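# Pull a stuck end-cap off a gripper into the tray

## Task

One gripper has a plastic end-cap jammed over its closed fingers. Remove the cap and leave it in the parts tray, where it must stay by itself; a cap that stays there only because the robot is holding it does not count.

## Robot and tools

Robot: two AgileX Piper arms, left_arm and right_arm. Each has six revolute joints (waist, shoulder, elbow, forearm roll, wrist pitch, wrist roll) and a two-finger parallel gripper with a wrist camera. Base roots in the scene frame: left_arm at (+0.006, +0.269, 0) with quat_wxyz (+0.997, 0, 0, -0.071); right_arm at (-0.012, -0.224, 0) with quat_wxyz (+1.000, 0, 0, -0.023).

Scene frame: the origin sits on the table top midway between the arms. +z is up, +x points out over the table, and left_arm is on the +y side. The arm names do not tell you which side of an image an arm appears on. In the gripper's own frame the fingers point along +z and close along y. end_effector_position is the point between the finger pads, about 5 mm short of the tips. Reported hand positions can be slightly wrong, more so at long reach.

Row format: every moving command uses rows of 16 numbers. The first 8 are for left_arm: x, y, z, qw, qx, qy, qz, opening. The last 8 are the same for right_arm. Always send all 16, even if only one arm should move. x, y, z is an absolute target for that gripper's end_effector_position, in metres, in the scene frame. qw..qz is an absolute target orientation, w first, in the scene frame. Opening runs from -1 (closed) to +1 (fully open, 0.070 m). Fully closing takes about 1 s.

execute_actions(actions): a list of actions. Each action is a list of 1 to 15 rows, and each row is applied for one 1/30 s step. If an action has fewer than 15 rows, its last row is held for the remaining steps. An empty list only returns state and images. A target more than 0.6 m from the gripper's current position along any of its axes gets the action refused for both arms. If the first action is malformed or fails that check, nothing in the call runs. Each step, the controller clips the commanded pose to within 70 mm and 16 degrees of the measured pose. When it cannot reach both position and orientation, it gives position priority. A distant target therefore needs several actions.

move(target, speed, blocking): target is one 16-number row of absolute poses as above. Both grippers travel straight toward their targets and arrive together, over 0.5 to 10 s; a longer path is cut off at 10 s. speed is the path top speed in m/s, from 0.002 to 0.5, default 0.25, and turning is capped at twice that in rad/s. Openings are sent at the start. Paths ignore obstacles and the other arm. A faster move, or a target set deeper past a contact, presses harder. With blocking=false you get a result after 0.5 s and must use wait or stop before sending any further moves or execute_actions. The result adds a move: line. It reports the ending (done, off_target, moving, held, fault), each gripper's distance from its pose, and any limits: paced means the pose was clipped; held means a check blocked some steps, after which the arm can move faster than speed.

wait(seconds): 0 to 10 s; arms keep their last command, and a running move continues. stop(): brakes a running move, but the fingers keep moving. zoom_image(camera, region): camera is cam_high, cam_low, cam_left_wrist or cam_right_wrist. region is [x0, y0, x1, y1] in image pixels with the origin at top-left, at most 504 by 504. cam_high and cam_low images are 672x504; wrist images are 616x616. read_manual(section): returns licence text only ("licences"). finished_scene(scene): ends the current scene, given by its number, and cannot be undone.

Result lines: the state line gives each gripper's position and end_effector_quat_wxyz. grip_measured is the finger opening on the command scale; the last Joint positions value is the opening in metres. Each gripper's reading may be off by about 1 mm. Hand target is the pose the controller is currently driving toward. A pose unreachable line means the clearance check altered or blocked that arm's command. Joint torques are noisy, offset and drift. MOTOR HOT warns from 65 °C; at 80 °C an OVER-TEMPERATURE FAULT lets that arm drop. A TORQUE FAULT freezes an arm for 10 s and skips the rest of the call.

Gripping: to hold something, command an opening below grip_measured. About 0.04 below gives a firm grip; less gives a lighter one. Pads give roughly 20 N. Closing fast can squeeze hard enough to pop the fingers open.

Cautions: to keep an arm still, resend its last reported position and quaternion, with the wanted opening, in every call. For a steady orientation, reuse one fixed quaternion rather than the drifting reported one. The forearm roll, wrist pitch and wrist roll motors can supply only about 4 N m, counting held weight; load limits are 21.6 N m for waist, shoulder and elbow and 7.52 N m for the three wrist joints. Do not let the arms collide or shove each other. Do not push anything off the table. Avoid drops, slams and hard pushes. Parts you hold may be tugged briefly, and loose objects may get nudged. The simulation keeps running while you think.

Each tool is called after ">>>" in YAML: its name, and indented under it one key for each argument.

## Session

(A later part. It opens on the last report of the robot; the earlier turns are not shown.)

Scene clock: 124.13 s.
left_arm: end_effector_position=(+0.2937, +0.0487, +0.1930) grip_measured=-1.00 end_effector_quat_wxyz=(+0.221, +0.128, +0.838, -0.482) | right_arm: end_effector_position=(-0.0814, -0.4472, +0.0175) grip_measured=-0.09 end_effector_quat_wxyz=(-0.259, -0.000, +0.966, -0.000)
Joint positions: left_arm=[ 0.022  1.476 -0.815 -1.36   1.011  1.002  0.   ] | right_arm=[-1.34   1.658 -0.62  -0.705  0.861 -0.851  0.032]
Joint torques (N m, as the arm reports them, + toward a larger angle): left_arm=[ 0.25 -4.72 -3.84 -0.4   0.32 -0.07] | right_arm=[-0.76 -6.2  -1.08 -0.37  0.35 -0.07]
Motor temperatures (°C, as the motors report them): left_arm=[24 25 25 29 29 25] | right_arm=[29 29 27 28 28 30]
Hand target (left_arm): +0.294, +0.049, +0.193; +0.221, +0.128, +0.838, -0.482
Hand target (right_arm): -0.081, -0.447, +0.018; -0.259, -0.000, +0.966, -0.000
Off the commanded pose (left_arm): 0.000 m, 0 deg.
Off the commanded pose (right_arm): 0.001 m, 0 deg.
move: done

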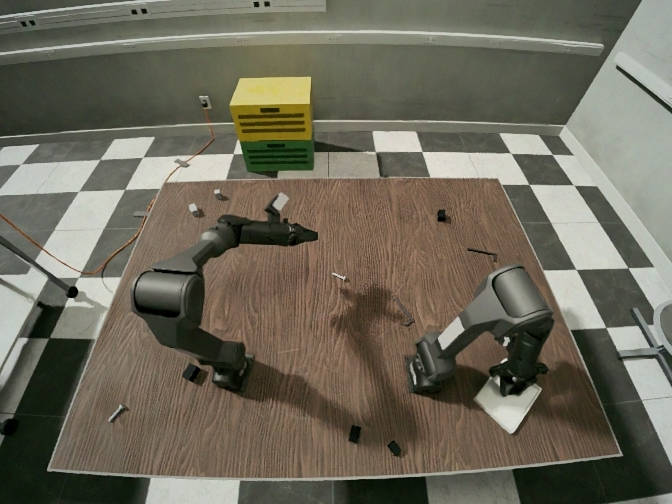

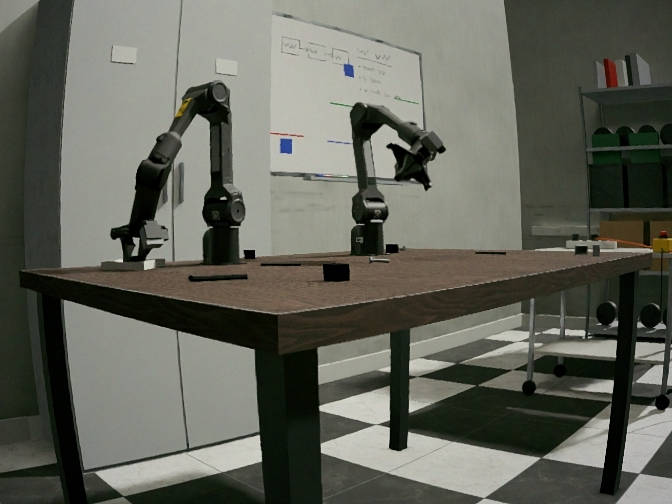

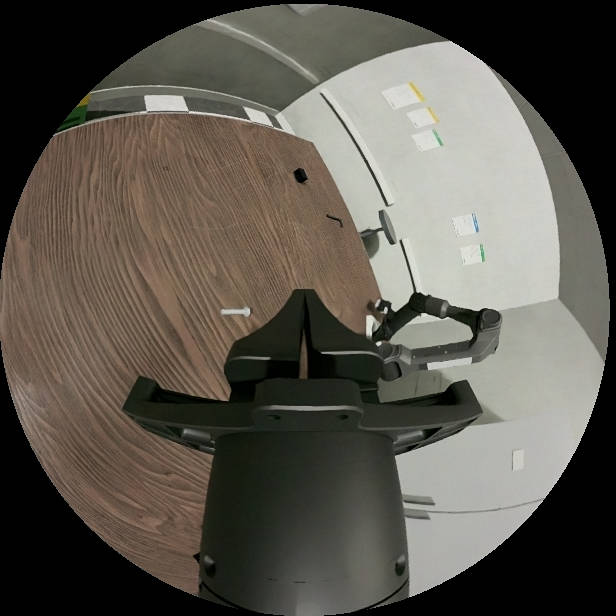

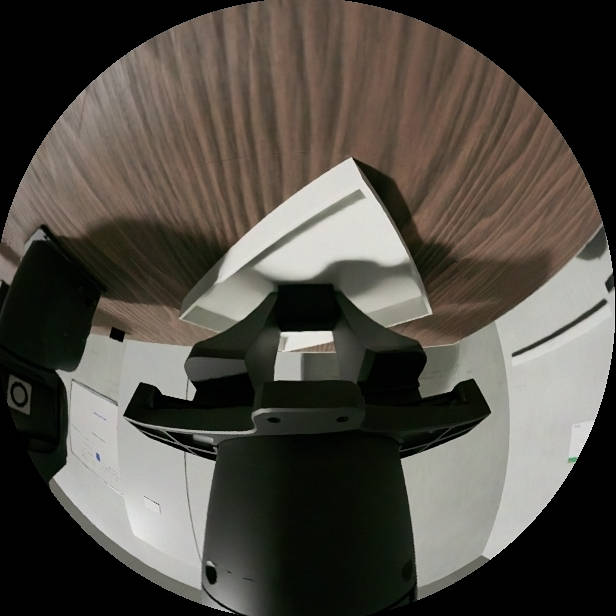

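>>> execute_actions:
  actions:
    - [[0.2937,0.0487,0.193,0.221,0.128,0.838,-0.482,-1, -0.0815,-0.447,0.017,-0.259,0,0.966,0,-0.16],[0.2937,0.0487,0.193,0.221,0.128,0.838,-0.482,-1, -0.0815,-0.447,0.0165,-0.259,0,0.966,0,-0.16],[0.2937,0.0487,0.193,0.221,0.128,0.838,-0.482,-1, -0.0815,-0.447,0.016,-0.259,0,0.966,0,-0.16],[0.2937,0.0487,0.193,0.221,0.128,0.838,-0.482,-1, -0.0815,-0.447,0.016,-0.259,0,0.966,0,-0.16],[0.2937,0.0487,0.193,0.221,0.128,0.838,-0.482,-1, -0.0815,-0.447,0.016,-0.259,0,0.966,0,-0.16],[0.2937,0.0487,0.193,0.221,0.128,0.838,-0.482,-1, -0.0815,-0.447,0.016,-0.259,0,0.966,0,-0.16],[0.2937,0.0487,0.193,0.221,0.128,0.838,-0.482,-1, -0.0815,-0.447,0.016,-0.259,0,0.966,0,-0.1],[0.2937,0.0487,0.193,0.221,0.128,0.838,-0.482,-1, -0.0815,-0.447,0.016,-0.259,0,0.966,0,0.3]]

>>> move:
  target: [0.2937,0.0487,0.193,0.221,0.128,0.838,-0.482,-1, -0.055,-0.447,0.07,-0.259,0,0.966,0,0.3]
  speed: 0.2

Scene clock: 135.13 s.
left_arm: end_effector_position=(+0.2937, +0.0487, +0.1930) grip_measured=-1.00 end_effector_quat_wxyz=(+0.221, +0.128, +0.838, -0.482) | right_arm: end_effector_position=(-0.0815, -0.4471, +0.0161) grip_measured=+0.30 end_effector_quat_wxyz=(-0.259, +0.000, +0.966, -0.000)
Joint positions: left_arm=[ 0.022  1.476 -0.815 -1.36   1.011  1.002  0.   ] | right_arm=[-1.34   1.663 -0.617 -0.709  0.856 -0.845  0.045]
Joint torques (N m, as the arm reports them, + toward a larger angle): left_arm=[ 0.3  -4.7  -3.87 -0.41  0.32 -0.06] | right_arm=[-0.65 -4.45 -1.01 -0.43  0.01  0.15]
Motor temperatures (°C, as the motors report them): left_arm=[24 25 25 29 29 25] | right_arm=[29 29 27 28 28 30]
Hand target (left_arm): +0.294, +0.049, +0.193; +0.221, +0.128, +0.838, -0.482
Hand target (right_arm): -0.081, -0.447, +0.016; -0.259, -0.000, +0.966, -0.000
Off the commanded pose (left_arm): 0.000 m, 0 deg.
Off the commanded pose (right_arm): 0.000 m, 0 deg.

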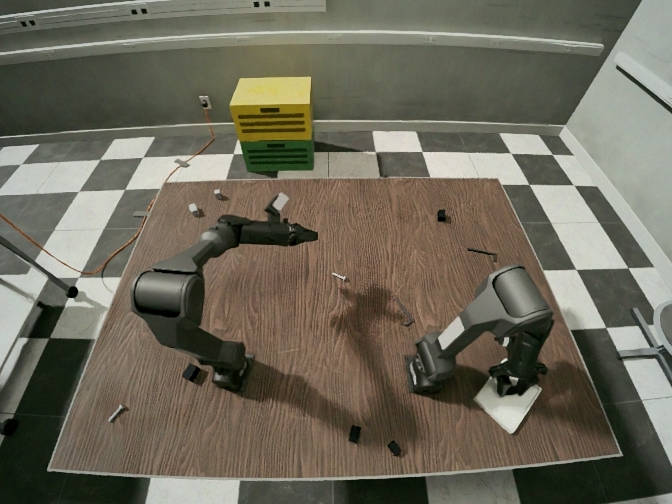

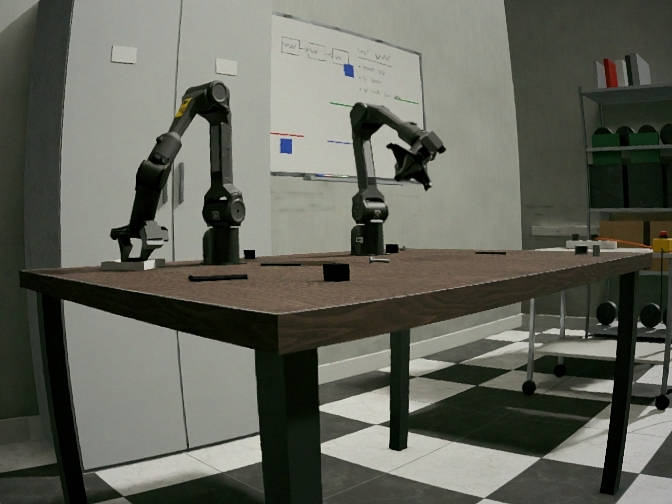

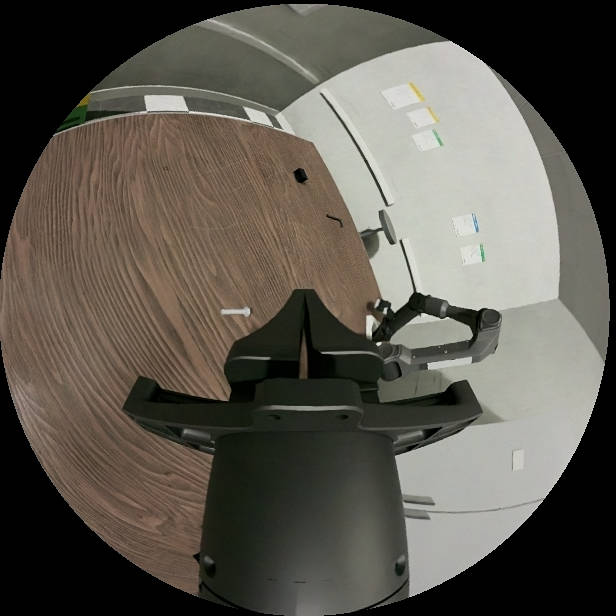

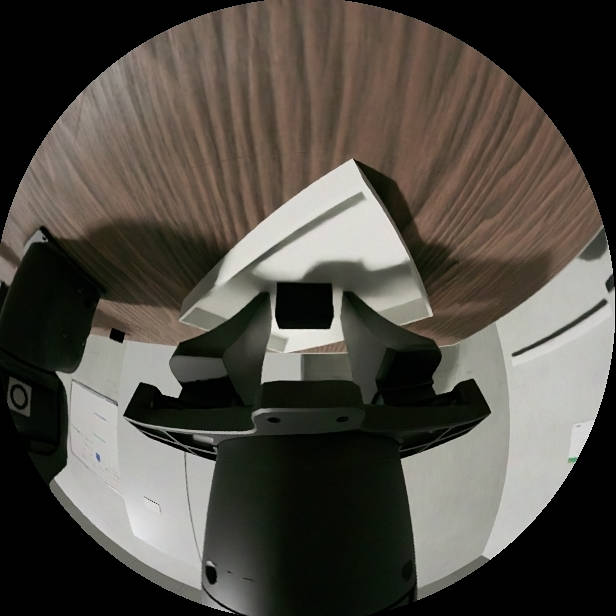

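Scene clock: 135.90 s.
left_arm: end_effector_position=(+0.2937, +0.0487, +0.1930) grip_measured=-1.00 end_effector_quat_wxyz=(+0.221, +0.128, +0.838, -0.482) | right_arm: end_effector_position=(-0.0545, -0.4463, +0.0705) grip_measured=+0.30 end_effector_quat_wxyz=(-0.258, +0.000, +0.966, -0.000)
Joint positions: left_arm=[ 0.022  1.476 -0.815 -1.36   1.011  1.002  0.   ] | right_arm=[-1.227  1.525 -0.741 -0.56   1.11  -0.957  0.045]
Joint torques (N m, as the arm reports them, + toward a larger angle): left_arm=[ 0.29 -4.63 -3.87 -0.41  0.32 -0.07] | right_arm=[-0.77 -3.89 -1.8  -0.45  0.05 -0.02]
Motor temperatures (°C, as the motors report them): left_arm=[24 25 25 29 29 25] | right_arm=[29 29 27 28 28 30]
Hand target (left_arm): +0.294, +0.049, +0.193; +0.221, +0.128, +0.838, -0.482
Hand target (right_arm): -0.055, -0.446, +0.070; -0.258, +0.000, +0.966, +0.000
Off the commanded pose (left_arm): 0.000 m, 0 deg.
Off the commanded pose (right_arm): 0.001 m, 0 deg.
move: done

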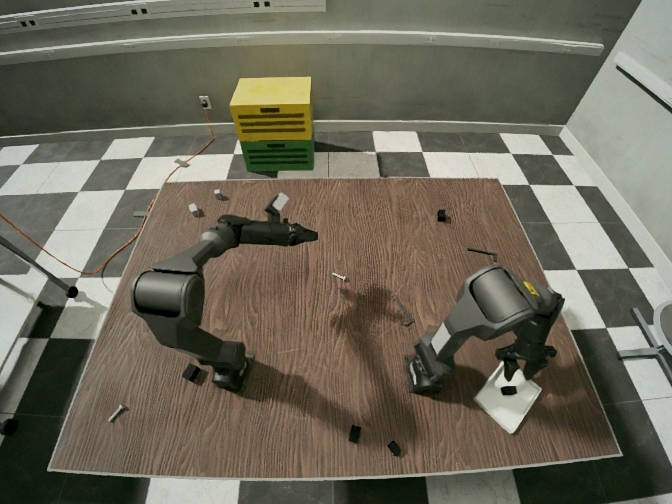

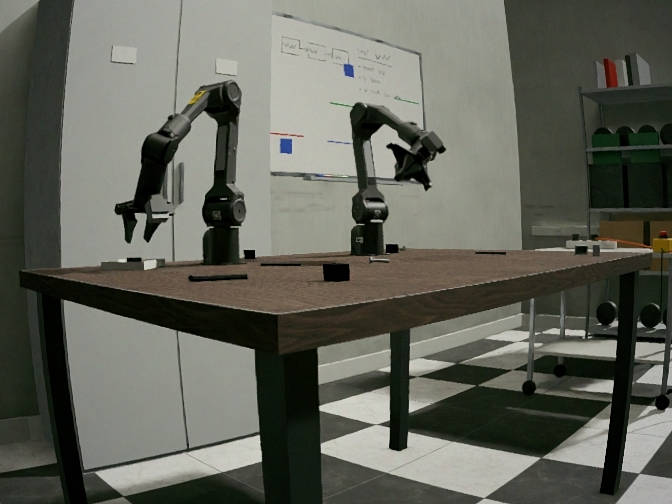

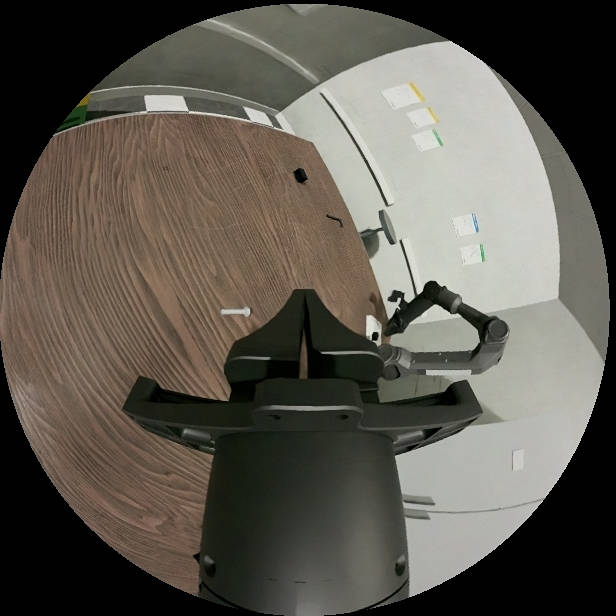

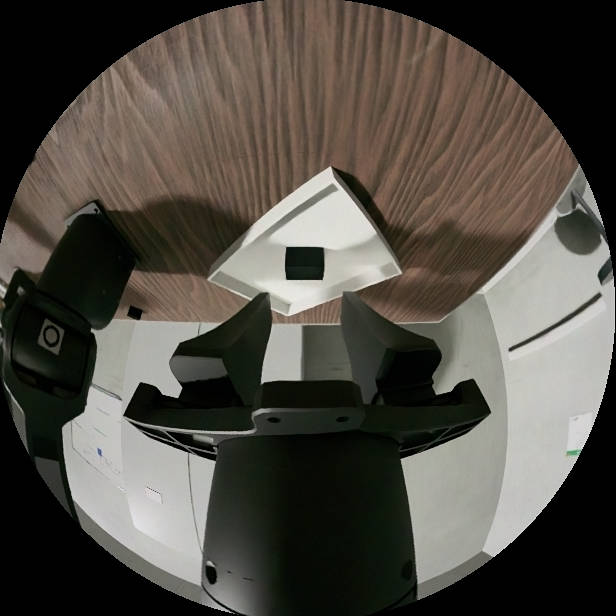

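>>> finished_scene:
  scene: 2

The scene is finished: the task was done.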